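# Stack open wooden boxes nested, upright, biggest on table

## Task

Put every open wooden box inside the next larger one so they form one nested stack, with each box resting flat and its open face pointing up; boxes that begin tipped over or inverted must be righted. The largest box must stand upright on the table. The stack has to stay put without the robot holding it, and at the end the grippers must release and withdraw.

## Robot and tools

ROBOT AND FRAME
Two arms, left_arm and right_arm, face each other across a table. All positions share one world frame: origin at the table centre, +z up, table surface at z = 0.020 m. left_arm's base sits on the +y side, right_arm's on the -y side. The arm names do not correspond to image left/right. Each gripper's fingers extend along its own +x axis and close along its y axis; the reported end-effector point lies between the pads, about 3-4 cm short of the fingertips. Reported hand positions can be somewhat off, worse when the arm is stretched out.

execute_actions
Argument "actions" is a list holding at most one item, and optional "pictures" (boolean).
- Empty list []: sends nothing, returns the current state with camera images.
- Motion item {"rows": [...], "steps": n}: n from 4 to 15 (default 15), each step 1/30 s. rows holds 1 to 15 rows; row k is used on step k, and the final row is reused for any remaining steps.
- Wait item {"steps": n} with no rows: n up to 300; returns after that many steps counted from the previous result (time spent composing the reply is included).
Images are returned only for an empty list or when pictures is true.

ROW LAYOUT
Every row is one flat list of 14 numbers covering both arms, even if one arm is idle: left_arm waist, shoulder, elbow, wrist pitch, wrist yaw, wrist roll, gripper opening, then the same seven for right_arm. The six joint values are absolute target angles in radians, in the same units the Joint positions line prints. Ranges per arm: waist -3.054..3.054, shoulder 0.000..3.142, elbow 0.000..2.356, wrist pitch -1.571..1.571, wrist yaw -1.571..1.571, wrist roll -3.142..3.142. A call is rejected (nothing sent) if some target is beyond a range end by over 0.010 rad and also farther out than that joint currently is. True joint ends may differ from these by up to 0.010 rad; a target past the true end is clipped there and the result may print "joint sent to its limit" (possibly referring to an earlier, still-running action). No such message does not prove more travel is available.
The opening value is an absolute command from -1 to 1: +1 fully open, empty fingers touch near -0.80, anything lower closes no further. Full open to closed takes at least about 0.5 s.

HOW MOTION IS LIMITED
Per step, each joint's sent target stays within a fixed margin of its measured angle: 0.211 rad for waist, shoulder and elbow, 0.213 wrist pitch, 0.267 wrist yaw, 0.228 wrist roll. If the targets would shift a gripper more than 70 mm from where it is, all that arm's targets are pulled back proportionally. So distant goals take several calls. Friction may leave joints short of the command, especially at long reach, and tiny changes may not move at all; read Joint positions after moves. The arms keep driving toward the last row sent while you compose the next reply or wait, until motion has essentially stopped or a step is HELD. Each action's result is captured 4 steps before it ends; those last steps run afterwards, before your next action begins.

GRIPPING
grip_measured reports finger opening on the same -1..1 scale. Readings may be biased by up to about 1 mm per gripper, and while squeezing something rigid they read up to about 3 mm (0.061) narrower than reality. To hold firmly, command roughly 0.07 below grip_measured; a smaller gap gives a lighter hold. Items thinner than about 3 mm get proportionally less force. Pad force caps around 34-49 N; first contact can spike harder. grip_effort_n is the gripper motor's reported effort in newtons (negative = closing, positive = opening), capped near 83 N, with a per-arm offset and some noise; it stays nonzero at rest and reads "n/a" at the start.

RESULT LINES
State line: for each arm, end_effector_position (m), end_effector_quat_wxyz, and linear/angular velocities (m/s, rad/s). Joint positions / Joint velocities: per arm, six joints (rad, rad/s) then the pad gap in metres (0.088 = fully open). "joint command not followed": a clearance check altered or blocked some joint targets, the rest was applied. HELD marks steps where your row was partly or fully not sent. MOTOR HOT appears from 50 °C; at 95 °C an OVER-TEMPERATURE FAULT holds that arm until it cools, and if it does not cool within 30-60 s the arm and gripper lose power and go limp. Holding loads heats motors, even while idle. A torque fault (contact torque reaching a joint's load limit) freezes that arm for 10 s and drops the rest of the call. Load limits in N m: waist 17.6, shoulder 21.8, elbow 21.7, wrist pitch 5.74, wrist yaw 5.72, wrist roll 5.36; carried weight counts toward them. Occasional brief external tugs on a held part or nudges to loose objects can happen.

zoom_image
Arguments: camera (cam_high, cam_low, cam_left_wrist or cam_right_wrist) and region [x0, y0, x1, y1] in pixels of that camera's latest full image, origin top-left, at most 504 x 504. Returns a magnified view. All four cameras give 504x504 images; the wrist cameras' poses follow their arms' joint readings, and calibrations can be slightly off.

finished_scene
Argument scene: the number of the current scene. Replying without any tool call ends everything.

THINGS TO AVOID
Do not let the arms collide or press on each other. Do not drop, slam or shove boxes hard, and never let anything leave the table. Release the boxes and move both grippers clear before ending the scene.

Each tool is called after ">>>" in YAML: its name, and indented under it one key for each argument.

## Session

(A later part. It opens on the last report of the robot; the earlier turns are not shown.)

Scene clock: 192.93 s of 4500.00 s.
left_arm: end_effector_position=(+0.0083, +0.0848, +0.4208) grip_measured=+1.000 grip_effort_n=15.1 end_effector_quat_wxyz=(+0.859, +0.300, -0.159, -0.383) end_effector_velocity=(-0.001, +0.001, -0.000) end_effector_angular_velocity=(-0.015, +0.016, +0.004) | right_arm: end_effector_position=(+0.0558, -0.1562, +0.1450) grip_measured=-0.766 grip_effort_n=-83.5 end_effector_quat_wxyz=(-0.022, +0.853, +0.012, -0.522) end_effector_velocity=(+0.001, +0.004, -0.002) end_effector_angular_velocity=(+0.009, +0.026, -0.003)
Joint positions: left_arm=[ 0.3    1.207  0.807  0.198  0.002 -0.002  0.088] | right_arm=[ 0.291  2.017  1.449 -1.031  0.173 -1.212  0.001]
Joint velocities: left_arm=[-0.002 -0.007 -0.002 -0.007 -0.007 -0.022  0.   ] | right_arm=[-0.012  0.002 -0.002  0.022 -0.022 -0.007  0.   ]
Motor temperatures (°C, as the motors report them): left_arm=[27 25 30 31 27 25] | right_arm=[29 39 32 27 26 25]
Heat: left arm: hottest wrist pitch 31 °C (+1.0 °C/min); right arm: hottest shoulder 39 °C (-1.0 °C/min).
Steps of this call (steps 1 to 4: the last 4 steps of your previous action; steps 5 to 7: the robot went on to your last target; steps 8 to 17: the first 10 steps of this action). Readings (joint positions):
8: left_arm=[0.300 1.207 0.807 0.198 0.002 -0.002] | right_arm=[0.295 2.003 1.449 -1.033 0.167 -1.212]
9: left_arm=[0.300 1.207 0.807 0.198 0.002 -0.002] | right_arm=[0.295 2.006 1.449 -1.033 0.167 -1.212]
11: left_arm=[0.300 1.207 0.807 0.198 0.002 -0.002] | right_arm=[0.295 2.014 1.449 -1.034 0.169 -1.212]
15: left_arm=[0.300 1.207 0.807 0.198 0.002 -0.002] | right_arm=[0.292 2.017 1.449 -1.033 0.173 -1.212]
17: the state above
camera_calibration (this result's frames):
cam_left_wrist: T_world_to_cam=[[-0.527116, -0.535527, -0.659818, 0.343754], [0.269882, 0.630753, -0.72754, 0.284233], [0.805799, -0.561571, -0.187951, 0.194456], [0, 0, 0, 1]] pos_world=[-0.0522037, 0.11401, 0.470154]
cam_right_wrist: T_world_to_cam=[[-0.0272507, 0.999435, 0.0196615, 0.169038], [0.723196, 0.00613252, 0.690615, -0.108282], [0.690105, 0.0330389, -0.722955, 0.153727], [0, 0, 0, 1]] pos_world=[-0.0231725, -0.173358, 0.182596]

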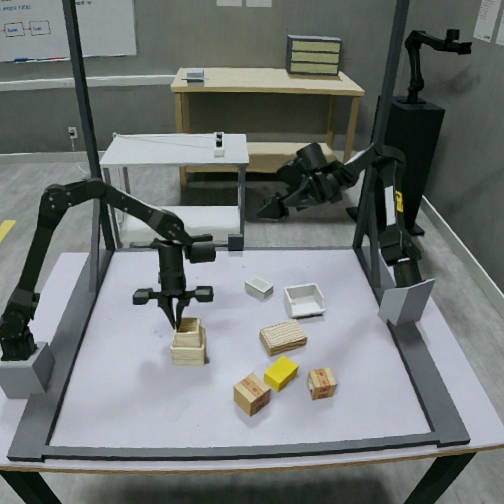

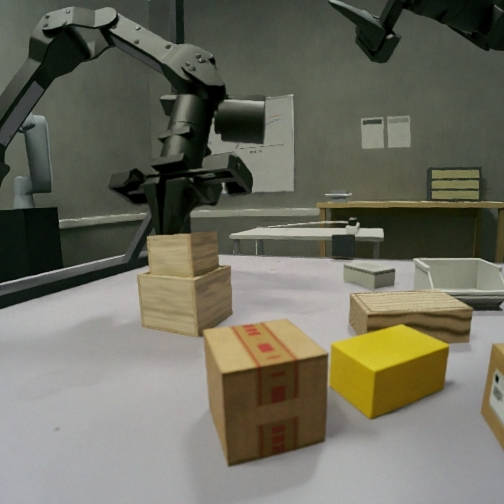

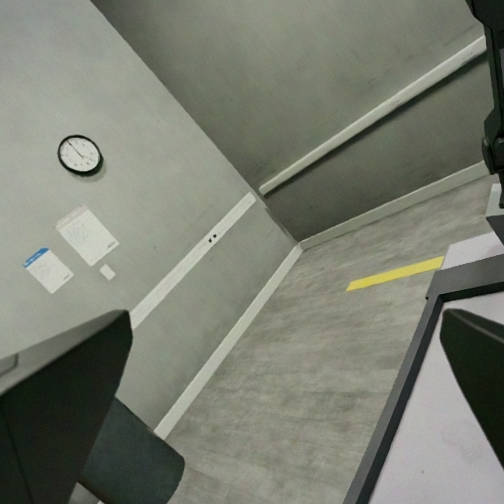

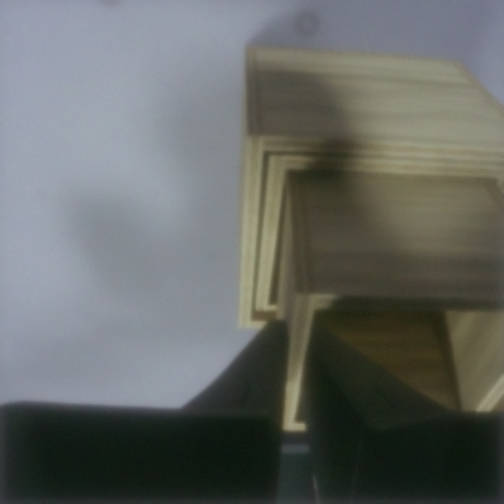

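>>> execute_actions:
  actions:
    - {"rows":[[0.3,1.2,0.8,0.2,0,0,1,0.296,2.075,1.449,-0.995,0.164,-1.212,-0.9]],"steps":15}
  pictures: true

Scene clock: 194.27 s of 4500.00 s.
left_arm: end_effector_position=(+0.0083, +0.0848, +0.4208) grip_measured=+1.000 grip_effort_n=15.1 end_effector_quat_wxyz=(+0.859, +0.300, -0.159, -0.383) end_effector_velocity=(+0.000, +0.002, +0.001) end_effector_angular_velocity=(-0.018, +0.014, +0.008) | right_arm: end_effector_position=(+0.0579, -0.1508, +0.1421) grip_measured=-0.766 grip_effort_n=-83.5 end_effector_quat_wxyz=(-0.027, +0.855, +0.016, -0.517) end_effector_velocity=(-0.000, -0.003, -0.004) end_effector_angular_velocity=(-0.018, +0.016, -0.016)
Joint positions: left_arm=[ 0.3    1.207  0.807  0.198  0.002 -0.002  0.088] | right_arm=[ 0.289  2.033  1.456 -1.014  0.187 -1.212  0.001]
Joint velocities: left_arm=[ 0.002 -0.007 -0.002 -0.007 -0.007 -0.022  0.   ] | right_arm=[-0.002  0.007 -0.002 -0.007 -0.022  0.007 -0.   ]
Motor temperatures (°C, as the motors report them): left_arm=[27 25 30 31 27 25] | right_arm=[29 39 32 27 26 25]
Heat: left arm: hottest wrist pitch 31 °C (+1.0 °C/min); right arm: hottest shoulder 39 °C (-1.0 °C/min).
Steps of this call (steps 1 to 4: the last 4 steps of your previous action; steps 5 to 15: the robot went on to your last target; steps 16 to 29: nothing new was sent; steps 30 to 40: the first 11 steps of this action). Readings (joint positions):
30: left_arm=[0.300 1.207 0.807 0.198 0.002 -0.002] | right_arm=[0.291 2.020 1.449 -1.028 0.173 -1.212]
31: left_arm=[0.300 1.207 0.807 0.198 0.002 -0.002] | right_arm=[0.291 2.024 1.451 -1.025 0.176 -1.212]
33: left_arm=[0.300 1.207 0.807 0.198 0.002 -0.002] | right_arm=[0.290 2.029 1.454 -1.018 0.184 -1.212]
37: left_arm=[0.300 1.207 0.807 0.198 0.002 -0.002] | right_arm=[0.289 2.032 1.456 -1.015 0.186 -1.212]
40: the state above
camera_calibration (this result's frames):
cam_left_wrist: T_world_to_cam=[[-0.527116, -0.535527, -0.659818, 0.343754], [0.269882, 0.630753, -0.72754, 0.284233], [0.805799, -0.561571, -0.187951, 0.194456], [0, 0, 0, 1]] pos_world=[-0.0522037, 0.11401, 0.470154]
cam_right_wrist: T_world_to_cam=[[-0.0296059, 0.999054, 0.0318505, 0.1621], [0.71586, -0.0010467, 0.698243, -0.109544], [0.697616, 0.0434726, -0.715152, 0.150083], [0, 0, 0, 1]] pos_world=[-0.0214834, -0.168586, 0.178657]

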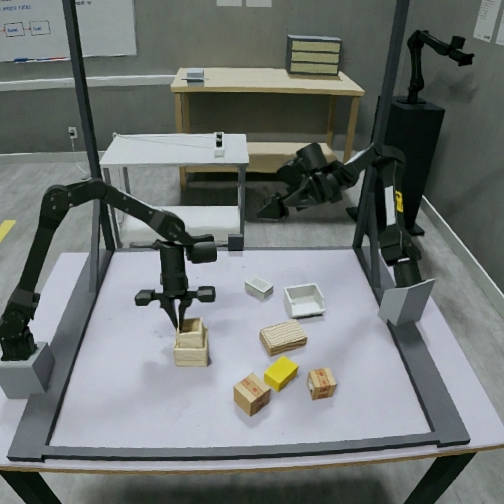

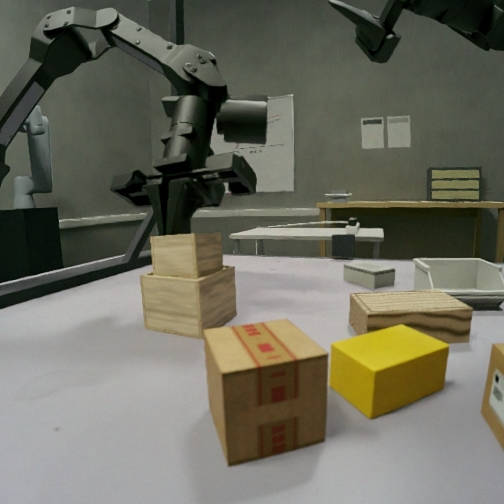

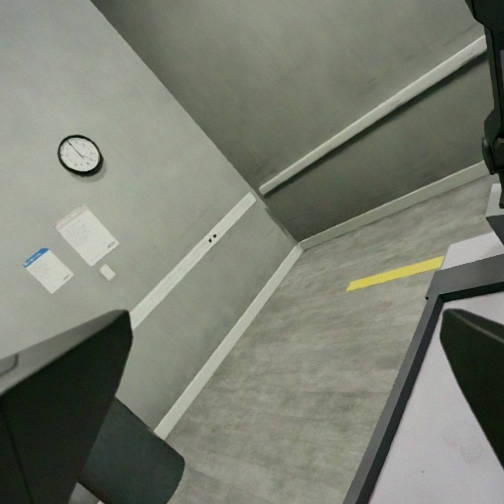

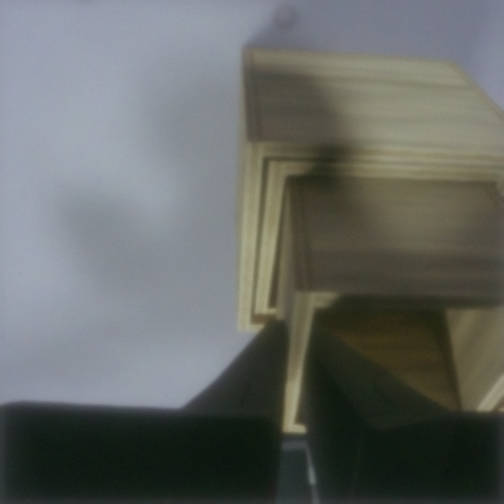

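>>> execute_actions:
  actions:
    - {"rows":[[0.3,1.2,0.8,0.2,0,0,1,0.296,2.10,1.449,-1.01,0.164,-1.212,-0.9]],"steps":15}
  pictures: true

Scene clock: 194.80 s of 4500.00 s.
left_arm: end_effector_position=(+0.0083, +0.0848, +0.4208) grip_measured=+1.000 grip_effort_n=15.1 end_effector_quat_wxyz=(+0.859, +0.300, -0.159, -0.383) end_effector_velocity=(+0.001, +0.001, -0.001) end_effector_angular_velocity=(-0.003, +0.007, +0.008) | right_arm: end_effector_position=(+0.0586, -0.1490, +0.1396) grip_measured=-0.766 grip_effort_n=-83.5 end_effector_quat_wxyz=(-0.025, +0.857, +0.014, -0.515) end_effector_velocity=(+0.003, -0.006, -0.003) end_effector_angular_velocity=(-0.034, -0.004, -0.006)
Joint positions: left_arm=[ 0.3    1.207  0.807  0.198  0.002 -0.002  0.088] | right_arm=[ 0.289  2.048  1.468 -1.019  0.19  -1.212  0.001]
Joint velocities: left_arm=[-0.002 -0.002 -0.002 -0.007 -0.007 -0.007  0.   ] | right_arm=[-0.002  0.007 -0.002 -0.022 -0.007 -0.007  0.   ]
Motor temperatures (°C, as the motors report them): left_arm=[27 25 30 31 27 25] | right_arm=[29 39 32 27 26 25]
Heat: left arm: hottest wrist pitch 31 °C (+1.0 °C/min); right arm: hottest shoulder 39 °C (-1.0 °C/min).
Steps of this call (steps 1 to 4: the last 4 steps of your previous action; step 5: the robot went on to your last target; steps 6 to 16: the first 11 steps of this action). Readings (joint positions):
6: left_arm=[0.300 1.207 0.807 0.198 0.002 -0.002] | right_arm=[0.289 2.035 1.457 -1.014 0.187 -1.212]
7: left_arm=[0.300 1.207 0.807 0.198 0.002 -0.002] | right_arm=[0.289 2.038 1.459 -1.014 0.187 -1.212]
9: left_arm=[0.300 1.207 0.807 0.198 0.002 -0.002] | right_arm=[0.289 2.044 1.464 -1.014 0.189 -1.212]
13: left_arm=[0.300 1.207 0.807 0.198 0.002 -0.002] | right_arm=[0.289 2.047 1.467 -1.018 0.190 -1.212]
16: the state above
camera_calibration (this result's frames):
cam_left_wrist: T_world_to_cam=[[-0.527116, -0.535527, -0.659818, 0.343754], [0.269882, 0.630753, -0.72754, 0.284233], [0.805799, -0.561571, -0.187951, 0.194456], [0, 0, 0, 1]] pos_world=[-0.0522037, 0.11401, 0.470154]
cam_right_wrist: T_world_to_cam=[[-0.027401, 0.999301, 0.0254258, 0.161259], [0.712265, 0.00167141, 0.701909, -0.108216], [0.701376, 0.0373429, -0.711813, 0.146073], [0, 0, 0, 1]] pos_world=[-0.0209548, -0.16642, 0.175835]

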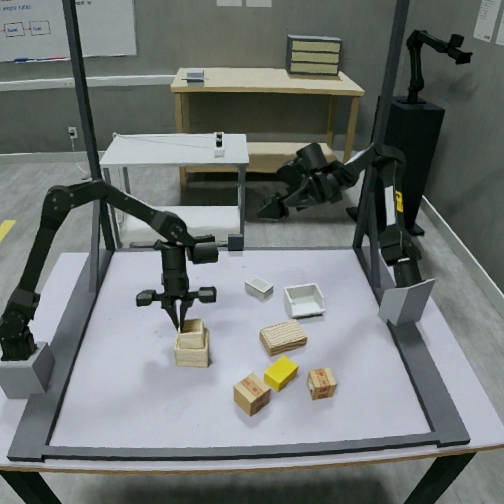

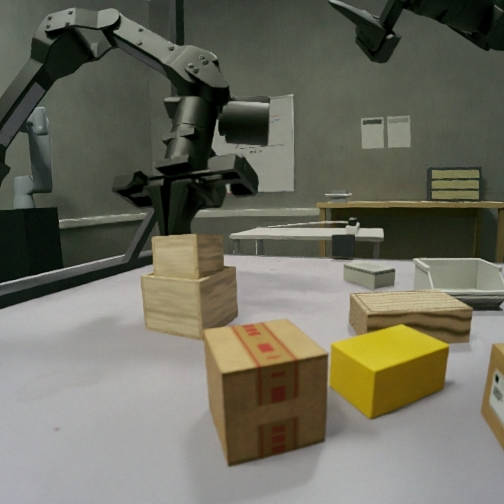

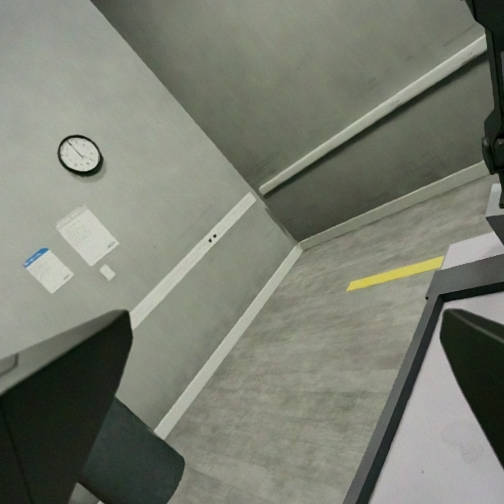

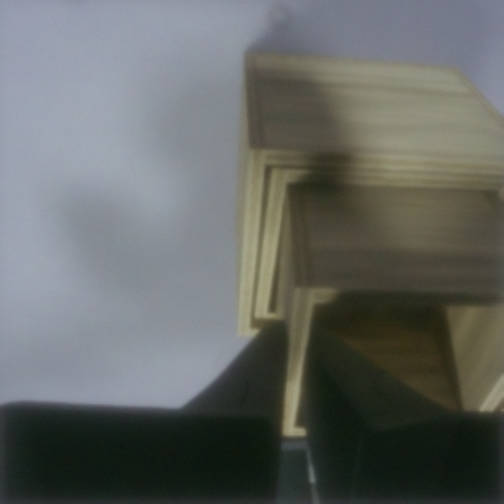

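>>> execute_actions:
  actions:
    - {"rows":[[0.3,1.2,0.8,0.2,0,0,1,0.296,2.02,1.44,-1.05,0.164,-1.212,-0.9]],"steps":15}
  pictures: true

Scene clock: 195.33 s of 4500.00 s.
left_arm: end_effector_position=(+0.0083, +0.0848, +0.4208) grip_measured=+1.000 grip_effort_n=15.1 end_effector_quat_wxyz=(+0.859, +0.300, -0.159, -0.383) end_effector_velocity=(-0.001, -0.000, +0.001) end_effector_angular_velocity=(-0.011, -0.001, -0.001) | right_arm: end_effector_position=(+0.0575, -0.1570, +0.1443) grip_measured=-0.766 grip_effort_n=-83.5 end_effector_quat_wxyz=(-0.019, +0.855, +0.007, -0.518) end_effector_velocity=(+0.004, -0.008, +0.004) end_effector_angular_velocity=(-0.027, -0.015, +0.012)
Joint positions: left_arm=[ 0.3    1.207  0.807  0.198  0.002 -0.002  0.088] | right_arm=[ 0.29   2.026  1.457 -1.045  0.176 -1.212  0.001]
Joint velocities: left_arm=[-0.002 -0.002 -0.002  0.007 -0.007 -0.007  0.   ] | right_arm=[-0.002 -0.017 -0.017 -0.022  0.007 -0.022 -0.   ]
Motor temperatures (°C, as the motors report them): left_arm=[27 25 30 31 27 25] | right_arm=[29 39 32 27 26 25]
Heat: left arm: hottest wrist pitch 31 °C (+1.0 °C/min); right arm: hottest shoulder 39 °C (-1.0 °C/min).
Steps of this call (steps 1 to 4: the last 4 steps of your previous action; step 5: the robot went on to your last target; steps 6 to 16: the first 11 steps of this action). Readings (joint positions):
6: left_arm=[0.300 1.207 0.807 0.198 0.002 -0.002] | right_arm=[0.289 2.044 1.468 -1.020 0.190 -1.212]
7: left_arm=[0.300 1.207 0.807 0.198 0.002 -0.002] | right_arm=[0.289 2.039 1.468 -1.022 0.189 -1.212]
9: left_arm=[0.300 1.207 0.807 0.198 0.002 -0.002] | right_arm=[0.289 2.034 1.466 -1.031 0.182 -1.212]
13: left_arm=[0.300 1.207 0.807 0.198 0.002 -0.002] | right_arm=[0.290 2.028 1.459 -1.042 0.177 -1.212]
16: the state above
camera_calibration (this result's frames):
cam_left_wrist: T_world_to_cam=[[-0.527116, -0.535527, -0.659818, 0.343754], [0.269882, 0.630753, -0.72754, 0.284233], [0.805799, -0.561571, -0.187951, 0.194456], [0, 0, 0, 1]] pos_world=[-0.0522037, 0.11401, 0.470154]
cam_right_wrist: T_world_to_cam=[[-0.0220381, 0.999729, 0.00745829, 0.171442], [0.717873, 0.0106318, 0.696093, -0.108789], [0.695825, 0.0206947, -0.717913, 0.149168], [0, 0, 0, 1]] pos_world=[-0.0219201, -0.173326, 0.181538]

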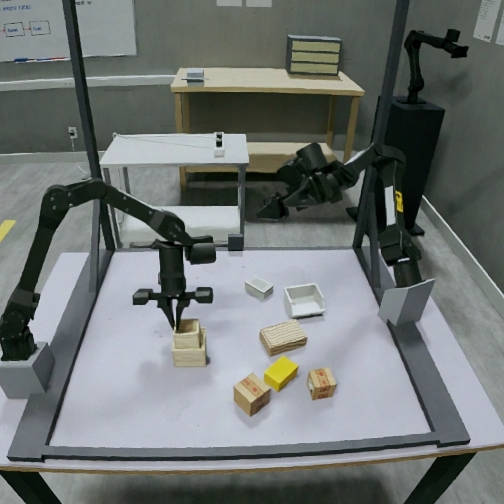

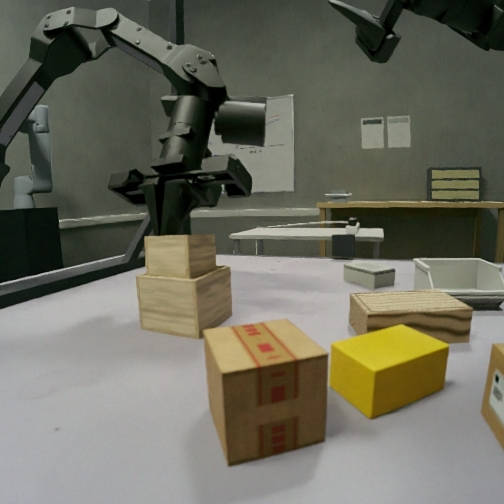

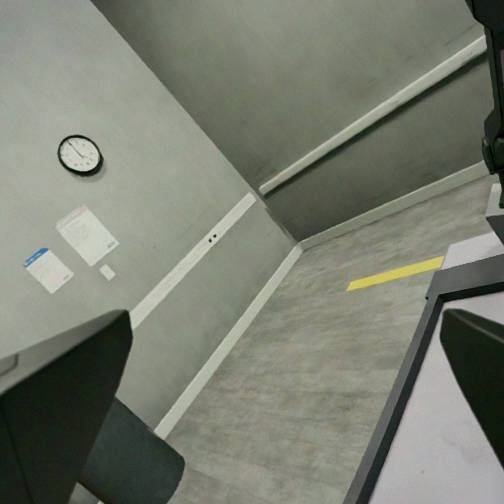

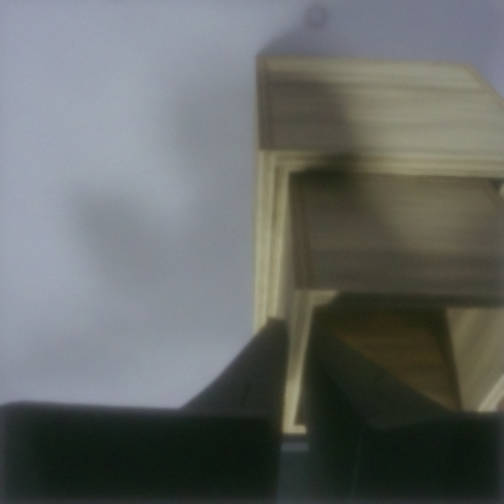

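>>> execute_actions:
  actions:
    - {"rows":[[0.3,1.2,0.8,0.2,0,0,1,0.300,2.08,1.44,-1.04,0.164,-1.212,-0.9]],"steps":15}
  pictures: true

Scene clock: 195.83 s of 4500.00 s.
left_arm: end_effector_position=(+0.0083, +0.0848, +0.4208) grip_measured=+1.000 grip_effort_n=15.1 end_effector_quat_wxyz=(+0.859, +0.300, -0.159, -0.383) end_effector_velocity=(+0.001, +0.001, -0.001) end_effector_angular_velocity=(-0.003, +0.007, +0.008) | right_arm: end_effector_position=(+0.0592, -0.1582, +0.1408) grip_measured=-0.766 grip_effort_n=-83.5 end_effector_quat_wxyz=(-0.014, +0.858, +0.003, -0.514) end_effector_velocity=(+0.004, -0.003, -0.001) end_effector_angular_velocity=(-0.009, -0.012, -0.013)
Joint positions: left_arm=[ 0.3    1.207  0.807  0.198  0.002 -0.002  0.088] | right_arm=[ 0.291  2.037  1.456 -1.047  0.182 -1.212  0.001]
Joint velocities: left_arm=[-0.002 -0.002 -0.002 -0.007 -0.007 -0.007  0.   ] | right_arm=[-0.002  0.002 -0.007 -0.007  0.007  0.007  0.   ]
Motor temperatures (°C, as the motors report them): left_arm=[27 25 30 31 27 25] | right_arm=[29 39 32 27 26 25]
Heat: left arm: hottest wrist pitch 31 °C (+1.0 °C/min); right arm: hottest shoulder 39 °C (-1.0 °C/min).
Steps of this call (steps 1 to 4: the last 4 steps of your previous action; steps 5 to 15: the first 11 steps of this action). Readings (joint positions):
5: left_arm=[0.300 1.207 0.807 0.198 0.002 -0.002] | right_arm=[0.290 2.027 1.456 -1.046 0.175 -1.212]
6: left_arm=[0.300 1.207 0.807 0.198 0.002 -0.002] | right_arm=[0.291 2.030 1.456 -1.046 0.175 -1.212]
8: left_arm=[0.300 1.207 0.807 0.198 0.002 -0.002] | right_arm=[0.291 2.033 1.456 -1.046 0.178 -1.212]
12: left_arm=[0.300 1.207 0.807 0.198 0.002 -0.002] | right_arm=[0.291 2.036 1.456 -1.047 0.181 -1.212]
15: the state above
camera_calibration (this result's frames):
cam_left_wrist: T_world_to_cam=[[-0.527116, -0.535527, -0.659818, 0.343754], [0.269882, 0.630753, -0.72754, 0.284233], [0.805799, -0.561571, -0.187951, 0.194456], [0, 0, 0, 1]] pos_world=[-0.0522037, 0.11401, 0.470154]
cam_right_wrist: T_world_to_cam=[[-0.0206273, 0.999778, -0.00430593, 0.174288], [0.710855, 0.0176945, 0.703116, -0.106992], [0.703036, 0.0114425, -0.711062, 0.142575], [0, 0, 0, 1]] pos_world=[-0.0205847, -0.173987, 0.177358]

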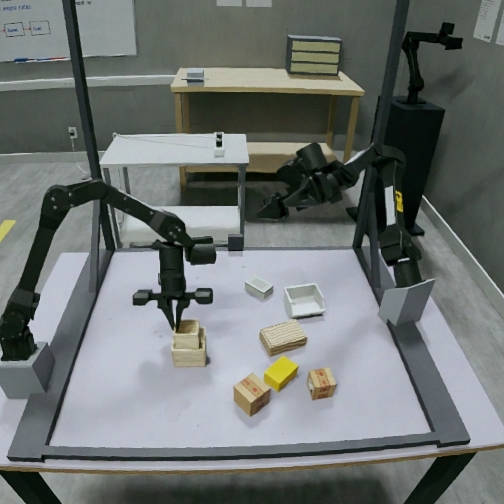

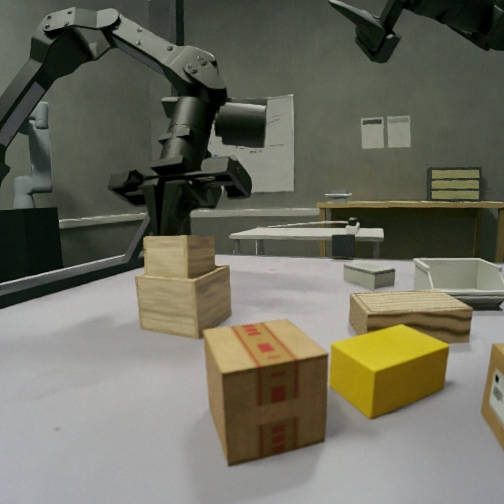

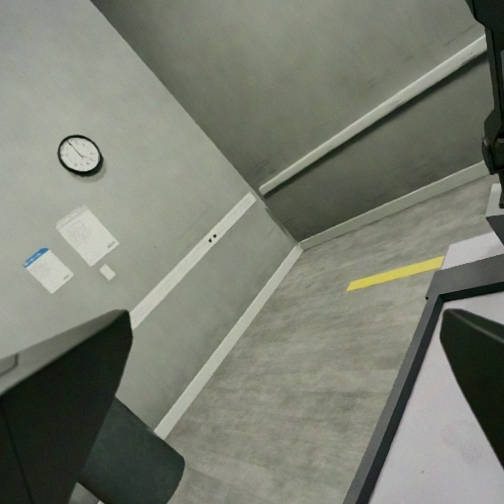

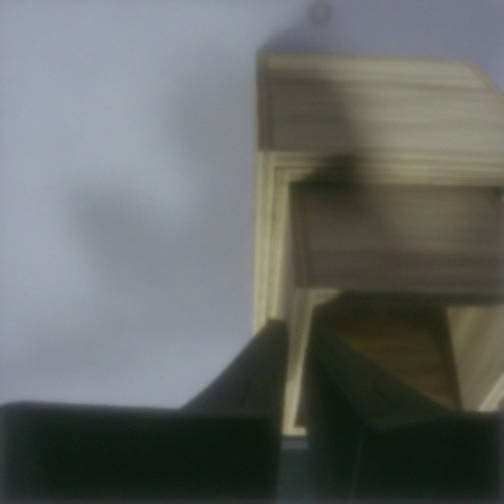

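>>> zoom_image:
  camera: "cam_low"
  region: [110,200,260,350]

>>> zoom_image:
  camera: "cam_high"
  region: [140,290,240,390]

Region (110, 200, 260, 350) of cam_low's 504x504 image, scaled by 3.360, with more detail than that image has.

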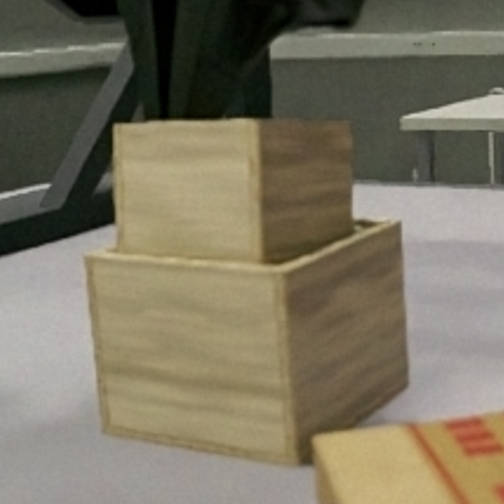

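Region (140, 290, 240, 390) of cam_high's 504x504 image, scaled by 5.040, with more detail than that image has.

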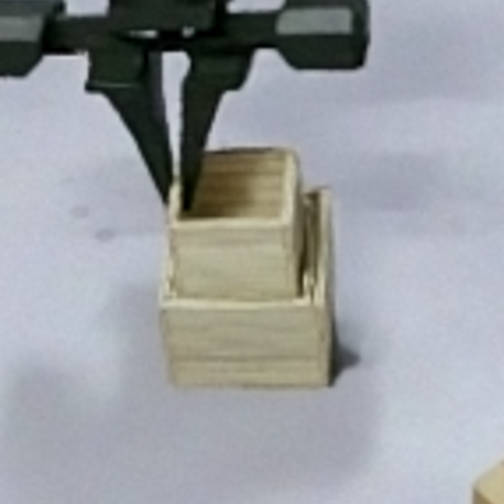

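>>> execute_actions:
  actions:
    - {"rows":[[0.3,1.2,0.8,0.2,0,0,1,0.300,2.01,1.45,-1.05,0.164,-1.212,-0.9],[0.3,1.2,0.8,0.2,0,0,1,0.300,2.01,1.45,-1.05,0.164,-1.212,-0.9],[0.3,1.2,0.8,0.2,0,0,1,0.300,2.01,1.45,-1.05,0.164,-1.212,-0.9],[0.3,1.2,0.8,0.2,0,0,1,0.300,2.01,1.45,-1.05,0.164,-1.212,-0.9],[0.3,1.2,0.8,0.2,0,0,1,0.300,2.01,1.45,-1.05,0.164,-1.212,-0.9],[0.3,1.2,0.8,0.2,0,0,1,0.300,2.01,1.45,-1.05,0.164,-1.212,-0.9],[0.3,1.2,0.8,0.2,0,0,1,0.315,2.01,1.45,-1.05,0.164,-1.212,-0.9]],"steps":15}
  pictures: true

Scene clock: 196.63 s of 4500.00 s.
left_arm: end_effector_position=(+0.0083, +0.0848, +0.4208) grip_measured=+1.000 grip_effort_n=15.1 end_effector_quat_wxyz=(+0.859, +0.300, -0.159, -0.383) end_effector_velocity=(+0.001, +0.001, -0.005) end_effector_angular_velocity=(+0.013, +0.021, +0.006) | right_arm: end_effector_position=(+0.0509, -0.1597, +0.1428) grip_measured=-0.766 grip_effort_n=-83.5 end_effector_quat_wxyz=(-0.011, +0.853, +0.011, -0.521) end_effector_velocity=(-0.030, -0.011, -0.006) end_effector_angular_velocity=(-0.032, +0.020, +0.081)
Joint positions: left_arm=[ 0.3    1.207  0.807  0.198  0.002 -0.002  0.088] | right_arm=[ 0.307  2.023  1.456 -1.048  0.169 -1.212  0.001]
Joint velocities: left_arm=[-0.002 -0.002 -0.002 -0.022  0.007 -0.007  0.   ] | right_arm=[ 0.081 -0.012 -0.002 -0.007 -0.022 -0.007 -0.   ]
Motor temperatures (°C, as the motors report them): left_arm=[27 25 30 31 27 25] | right_arm=[29 39 31 27 26 25]
Heat: left arm: hottest wrist pitch 31 °C (+1.0 °C/min); right arm: hottest shoulder 39 °C (-1.0 °C/min).
Steps of this call (steps 1 to 4: the last 4 steps of your previous action; steps 5 to 13: the robot went on to your last target; steps 14 to 24: the first 11 steps of this action). Readings (joint positions):
14: left_arm=[0.300 1.207 0.807 0.198 0.002 -0.002] | right_arm=[0.291 2.035 1.456 -1.047 0.183 -1.212]
15: left_arm=[0.300 1.207 0.807 0.198 0.002 -0.002] | right_arm=[0.291 2.030 1.456 -1.047 0.182 -1.212]
17: left_arm=[0.300 1.207 0.807 0.198 0.002 -0.002] | right_arm=[0.292 2.026 1.456 -1.047 0.177 -1.212]
21: left_arm=[0.300 1.207 0.807 0.198 0.002 -0.002] | right_arm=[0.296 2.024 1.456 -1.047 0.171 -1.212]
24: the state above
camera_calibration (this result's frames):
cam_left_wrist: T_world_to_cam=[[-0.527116, -0.535527, -0.659818, 0.343754], [0.269882, 0.630753, -0.72754, 0.284233], [0.805799, -0.561571, -0.187951, 0.194456], [0, 0, 0, 1]] pos_world=[-0.0522037, 0.11401, 0.470154]
cam_right_wrist: T_world_to_cam=[[-0.037247, 0.999306, -0.000503127, 0.175886], [0.721394, 0.0272368, 0.691989, -0.0999407], [0.691522, 0.0254115, -0.721908, 0.154225], [0, 0, 0, 1]] pos_world=[-0.0280024, -0.176961, 0.180583]

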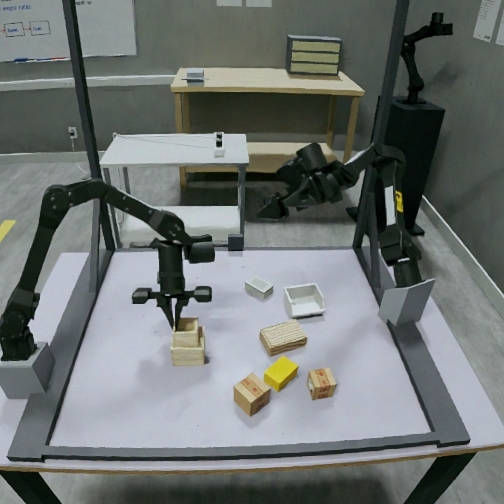

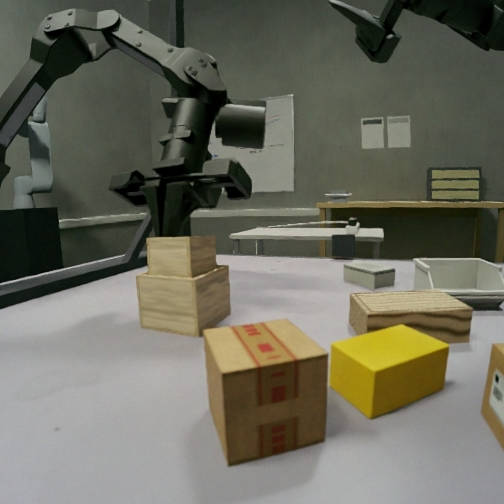

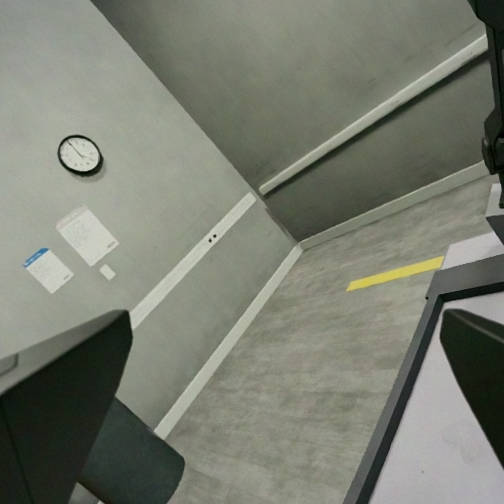

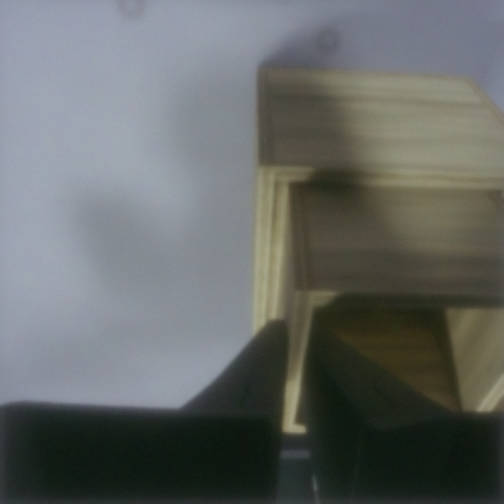

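It now sits against the −x wall. Lower.

>>> execute_actions:
  actions:
    - {"rows":[[0.3,1.2,0.8,0.2,0,0,1,0.314,2.09,1.45,-1.03,0.164,-1.212,-0.9]],"steps":15}
  pictures: true

Scene clock: 197.13 s of 4500.00 s.
left_arm: end_effector_position=(+0.0083, +0.0848, +0.4208) grip_measured=+1.000 grip_effort_n=15.1 end_effector_quat_wxyz=(+0.859, +0.300, -0.159, -0.383) end_effector_velocity=(+0.004, +0.003, -0.006) end_effector_angular_velocity=(-0.002, +0.028, +0.020) | right_arm: end_effector_position=(+0.0547, -0.1605, +0.1250) grip_measured=-0.766 grip_effort_n=-83.5 end_effector_quat_wxyz=(+0.002, +0.856, -0.001, -0.516) end_effector_velocity=(-0.001, +0.001, +0.001) end_effector_angular_velocity=(+0.010, +0.025, -0.014)
Joint positions: left_arm=[ 0.3    1.207  0.807  0.198  0.002 -0.002  0.088] | right_arm=[ 0.311  2.075  1.456 -1.033  0.168 -1.212  0.001]
Joint velocities: left_arm=[-0.002 -0.002 -0.007 -0.022 -0.007 -0.022  0.   ] | right_arm=[-0.007 -0.007 -0.002  0.007 -0.022  0.007 -0.   ]
Motor temperatures (°C, as the motors report them): left_arm=[27 25 30 31 27 25] | right_arm=[29 39 31 27 26 25]
Heat: left arm: hottest wrist pitch 31 °C (+1.0 °C/min); right arm: hottest shoulder 39 °C (-1.0 °C/min).
Steps of this call (steps 1 to 4: the last 4 steps of your previous action; steps 5 to 15: the first 11 steps of this action). Readings (joint positions):
5: left_arm=[0.300 1.207 0.807 0.198 0.002 -0.002] | right_arm=[0.311 2.025 1.456 -1.048 0.169 -1.212]
6: left_arm=[0.300 1.207 0.807 0.198 0.002 -0.002] | right_arm=[0.311 2.030 1.456 -1.045 0.169 -1.212]
8: left_arm=[0.300 1.207 0.807 0.198 0.002 -0.002] | right_arm=[0.311 2.047 1.456 -1.037 0.168 -1.212]
12: left_arm=[0.300 1.207 0.807 0.198 0.002 -0.002] | right_arm=[0.311 2.073 1.456 -1.034 0.168 -1.212]
15: the state above
camera_calibration (this result's frames):
cam_left_wrist: T_world_to_cam=[[-0.527116, -0.535527, -0.659818, 0.343754], [0.269882, 0.630753, -0.72754, 0.284233], [0.805799, -0.561571, -0.187951, 0.194456], [0, 0, 0, 1]] pos_world=[-0.0522037, 0.11401, 0.470154]
cam_right_wrist: T_world_to_cam=[[-0.0305741, 0.998874, -0.0362647, 0.180779], [0.713849, 0.0472168, 0.698706, -0.0874926], [0.699632, -0.00452521, -0.714489, 0.132621], [0, 0, 0, 1]] pos_world=[-0.024802, -0.175845, 0.162444]

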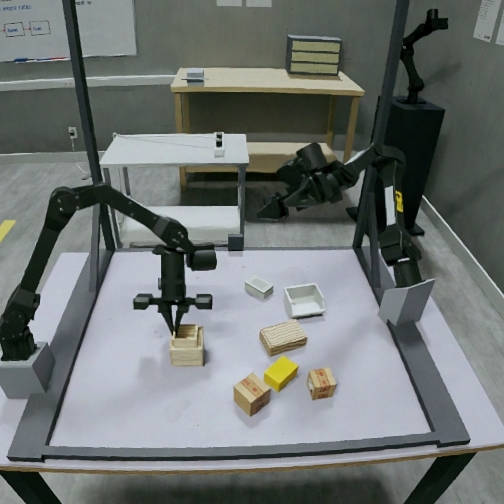

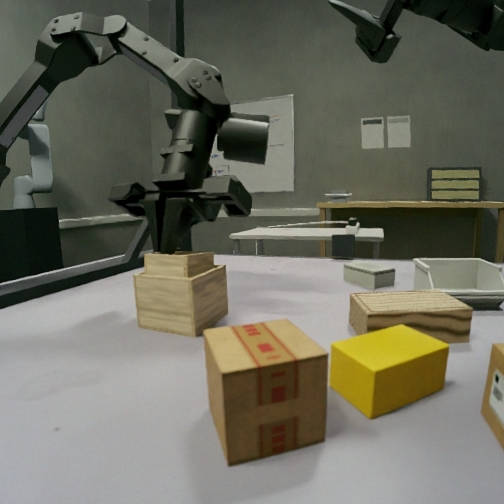

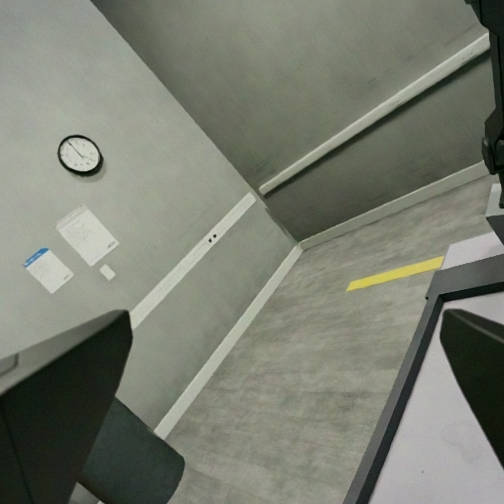

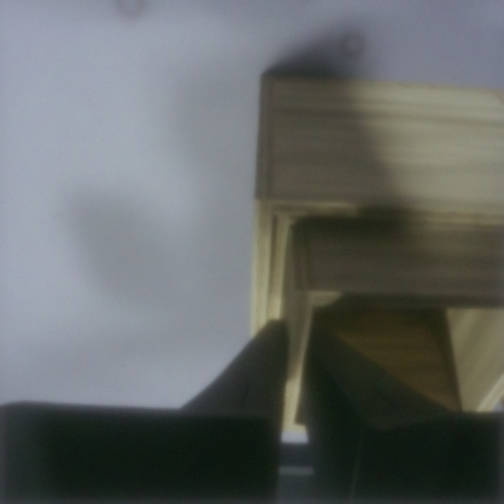

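In. Release and lift.

>>> execute_actions:
  actions:
    - {"rows":[[0.3,1.2,0.8,0.2,0,0,1,0.314,2.085,1.45,-1.03,0.164,-1.212,-0.6]],"steps":12}

>>> execute_actions:
  actions:
    - {"rows":[[0.3,1.2,0.8,0.2,0,0,1,0.314,1.9,1.45,-1.13,0.164,-1.212,-0.6]],"steps":15}

>>> execute_actions:
  actions:
    - {"rows":[[0.3,1.2,0.8,0.2,0,0,1,0.314,1.4,1.1,-0.6,0.1,-1.0,0.5]],"steps":15}

>>> execute_actions:
  actions:
    - {"steps":30}
  pictures: true

Scene clock: 197.53 s of 4500.00 s.
left_arm: end_effector_position=(+0.0083, +0.0848, +0.4208) grip_measured=+1.000 grip_effort_n=15.1 end_effector_quat_wxyz=(+0.859, +0.300, -0.159, -0.383) end_effector_velocity=(+0.001, +0.001, -0.001) end_effector_angular_velocity=(-0.017, +0.013, +0.015) | right_arm: end_effector_position=(+0.0547, -0.1603, +0.1248) grip_measured=-0.634 grip_effort_n=18.4 end_effector_quat_wxyz=(+0.002, +0.856, -0.001, -0.516) end_effector_velocity=(+0.001, +0.002, +0.001) end_effector_angular_velocity=(+0.006, -0.004, +0.007)
Joint positions: left_arm=[ 0.3    1.207  0.807  0.198  0.002 -0.002  0.088] | right_arm=[ 0.311  2.076  1.456 -1.032  0.168 -1.212  0.008]
Joint velocities: left_arm=[-0.007 -0.002 -0.002 -0.007 -0.022 -0.022  0.   ] | right_arm=[-0.002 -0.002 -0.002  0.007  0.007 -0.007  0.013]
Motor temperatures (°C, as the motors report them): left_arm=[27 25 30 31 27 25] | right_arm=[29 39 31 27 26 25]
Heat: left arm: hottest wrist pitch 31 °C (+1.0 °C/min); right arm: hottest shoulder 39 °C (-1.0 °C/min).
Steps of this call (steps 1 to 4: the last 4 steps of your previous action; steps 5 to 12: the first 8 steps of this action). Readings (joint positions):
5: left_arm=[0.300 1.207 0.807 0.198 0.002 -0.002] | right_arm=[0.311 2.076 1.456 -1.032 0.168 -1.212]
6: left_arm=[0.300 1.207 0.807 0.198 0.002 -0.002] | right_arm=[0.311 2.076 1.456 -1.032 0.168 -1.212]
8: left_arm=[0.300 1.207 0.807 0.198 0.002 -0.002] | right_arm=[0.311 2.076 1.456 -1.032 0.168 -1.212]
12: the state above

Scene clock: 198.03 s of 4500.00 s.
left_arm: end_effector_position=(+0.0083, +0.0848, +0.4208) grip_measured=+1.000 grip_effort_n=14.7 end_effector_quat_wxyz=(+0.859, +0.300, -0.159, -0.383) end_effector_velocity=(+0.002, +0.003, -0.001) end_effector_angular_velocity=(-0.000, +0.011, +0.018) | right_arm: end_effector_position=(+0.0409, -0.1719, +0.1826) grip_measured=-0.603 grip_effort_n=18.4 end_effector_quat_wxyz=(-0.023, +0.849, +0.028, -0.528) end_effector_velocity=(+0.005, -0.007, +0.002) end_effector_angular_velocity=(-0.033, -0.020, -0.005)
Joint positions: left_arm=[ 0.3    1.207  0.807  0.198  0.002 -0.002  0.088] | right_arm=[ 0.311  1.903  1.456 -1.124  0.168 -1.212  0.009]
Joint velocities: left_arm=[ 0.002 -0.002  0.002 -0.022 -0.007 -0.007  0.   ] | right_arm=[-0.002 -0.002 -0.002 -0.037  0.007 -0.007  0.   ]
Motor temperatures (°C, as the motors report them): left_arm=[27 25 30 31 27 25] | right_arm=[29 39 31 27 26 25]
Heat: left arm: hottest wrist pitch 31 °C (+1.0 °C/min); right arm: hottest shoulder 39 °C (-1.0 °C/min).
Steps of this call (steps 1 to 4: the last 4 steps of your previous action; steps 5 to 15: the first 11 steps of this action). Readings (joint positions):
5: left_arm=[0.300 1.207 0.807 0.198 0.002 -0.002] | right_arm=[0.311 2.063 1.456 -1.035 0.168 -1.212]
6: left_arm=[0.300 1.207 0.807 0.198 0.002 -0.002] | right_arm=[0.311 2.046 1.452 -1.061 0.168 -1.212]
8: left_arm=[0.300 1.207 0.807 0.198 0.002 -0.002] | right_arm=[0.311 1.989 1.448 -1.101 0.168 -1.212]
12: left_arm=[0.300 1.207 0.807 0.198 0.002 -0.002] | right_arm=[0.311 1.908 1.456 -1.116 0.168 -1.212]
15: the state above

Scene clock: 198.53 s of 4500.00 s.
left_arm: end_effector_position=(+0.0083, +0.0848, +0.4208) grip_measured=+1.000 grip_effort_n=15.1 end_effector_quat_wxyz=(+0.859, +0.300, -0.159, -0.383) end_effector_velocity=(-0.000, +0.002, -0.001) end_effector_angular_velocity=(-0.000, +0.010, +0.011) | right_arm: end_effector_position=(+0.0064, -0.1665, +0.2536) grip_measured=+0.432 grip_effort_n=15.6 end_effector_quat_wxyz=(+0.261, -0.715, -0.165, +0.628) end_effector_velocity=(-0.116, +0.043, +0.321) end_effector_angular_velocity=(+1.217, +0.513, +0.324)
Joint positions: left_arm=[ 0.3    1.207  0.807  0.198  0.002 -0.002  0.088] | right_arm=[ 0.312  1.464  1.138 -0.66   0.108 -1.011  0.06 ]
Joint velocities: left_arm=[-0.002 -0.007  0.002 -0.022 -0.007 -0.007  0.   ] | right_arm=[-0.007 -0.808 -0.007  0.549 -0.007  0.066  0.037]
Motor temperatures (°C, as the motors report them): left_arm=[27 25 30 31 27 25] | right_arm=[29 39 31 27 26 25]
Heat: left arm: hottest wrist pitch 31 °C (+1.0 °C/min); right arm: hottest shoulder 39 °C (-1.0 °C/min).
Steps of this call (steps 1 to 4: the last 4 steps of your previous action; steps 5 to 15: the first 11 steps of this action). Readings (joint positions):
5: left_arm=[0.300 1.207 0.807 0.198 0.002 -0.002] | right_arm=[0.311 1.885 1.437 -1.096 0.161 -1.184]
6: left_arm=[0.300 1.207 0.807 0.198 0.002 -0.002] | right_arm=[0.311 1.850 1.385 -1.033 0.146 -1.135]
8: left_arm=[0.300 1.207 0.807 0.198 0.002 -0.002] | right_arm=[0.312 1.758 1.287 -0.950 0.127 -1.076]
12: left_arm=[0.300 1.207 0.807 0.198 0.002 -0.002] | right_arm=[0.312 1.571 1.158 -0.759 0.112 -1.025]
15: the state above

Scene clock: 199.53 s of 4500.00 s.
left_arm: end_effector_position=(+0.0083, +0.0848, +0.4208) grip_measured=+1.000 grip_effort_n=15.1 end_effector_quat_wxyz=(+0.859, +0.300, -0.159, -0.383) end_effector_velocity=(-0.001, +0.001, -0.000) end_effector_angular_velocity=(-0.006, +0.004, +0.005) | right_arm: end_effector_position=(+0.0001, -0.1652, +0.2705) grip_measured=+0.497 grip_effort_n=18.4 end_effector_quat_wxyz=(+0.287, -0.689, -0.192, +0.637) end_effector_velocity=(-0.001, +0.000, +0.002) end_effector_angular_velocity=(+0.008, +0.005, +0.011)
Joint positions: left_arm=[ 0.3    1.207  0.807  0.198  0.002 -0.002  0.088] | right_arm=[ 0.312  1.407  1.114 -0.602  0.105 -1.002  0.063]
Joint velocities: left_arm=[-0.002 -0.007 -0.002 -0.007 -0.007 -0.007  0.   ] | right_arm=[-0.002 -0.007 -0.002  0.007 -0.007 -0.007 -0.   ]
Motor temperatures (°C, as the motors report them): left_arm=[27 25 30 31 27 25] | right_arm=[28 39 31 27 26 25]
Heat: left arm: hottest wrist pitch 31 °C (+1.0 °C/min); right arm: hottest shoulder 39 °C (-1.0 °C/min).
Kept back: nothing.
Steps of this call (steps 1 to 4: the last 4 steps of your previous action; steps 5 to 30: the robot went on to your last target). Readings (joint positions):
1: left_arm=[0.300 1.207 0.807 0.198 0.002 -0.002] | right_arm=[0.312 1.441 1.137 -0.643 0.108 -1.009]
2: left_arm=[0.300 1.207 0.807 0.198 0.002 -0.002] | right_arm=[0.312 1.425 1.137 -0.631 0.107 -1.007]
4: left_arm=[0.300 1.207 0.807 0.198 0.002 -0.002] | right_arm=[0.312 1.410 1.132 -0.618 0.106 -1.005]
8: left_arm=[0.300 1.207 0.807 0.198 0.002 -0.002] | right_arm=[0.312 1.409 1.116 -0.609 0.106 -1.003]
30: the state above
All arms were judged still, so your last target was given up. Only a new action makes them travel on or press farther. Fingers that are still opening or closing keep moving.
camera_calibration (this result's frames):
cam_left_wrist: T_world_to_cam=[[-0.527116, -0.535527, -0.659818, 0.343754], [0.269882, 0.630753, -0.72754, 0.284233], [0.805799, -0.561571, -0.187951, 0.194456], [0, 0, 0, 1]] pos_world=[-0.0522037, 0.11401, 0.470154]
cam_right_wrist: T_world_to_cam=[[0.0611098, 0.775754, 0.62807, -0.027385], [0.918297, -0.290285, 0.269194, -0.0895786], [0.391147, 0.560304, -0.730112, 0.372309], [0, 0, 0, 1]] pos_world=[-0.0616944, -0.213366, 0.313141]

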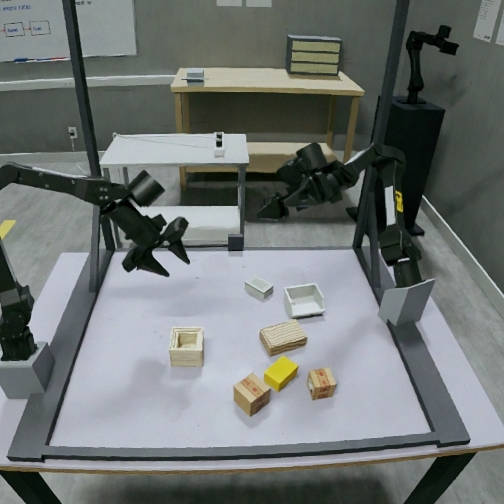

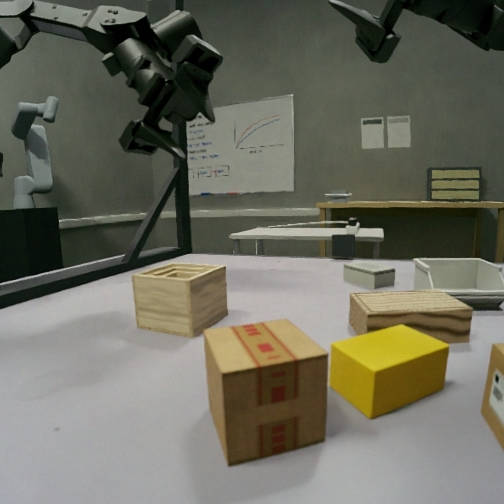

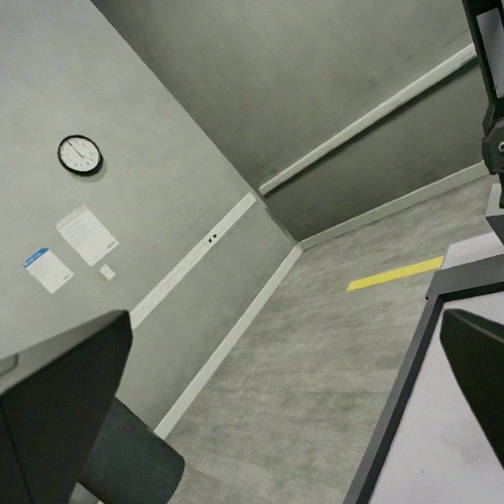

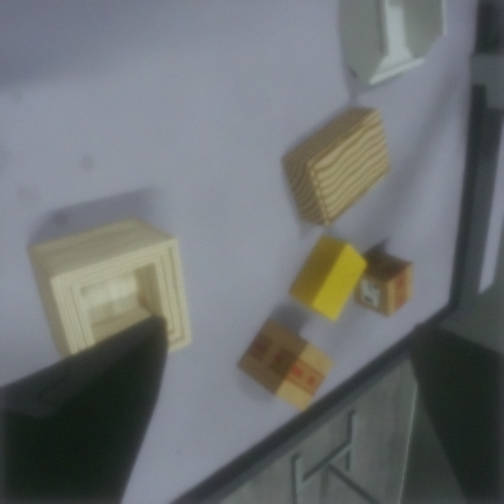

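>>> finished_scene:
  scene: 1

The scene is finished: the task was done.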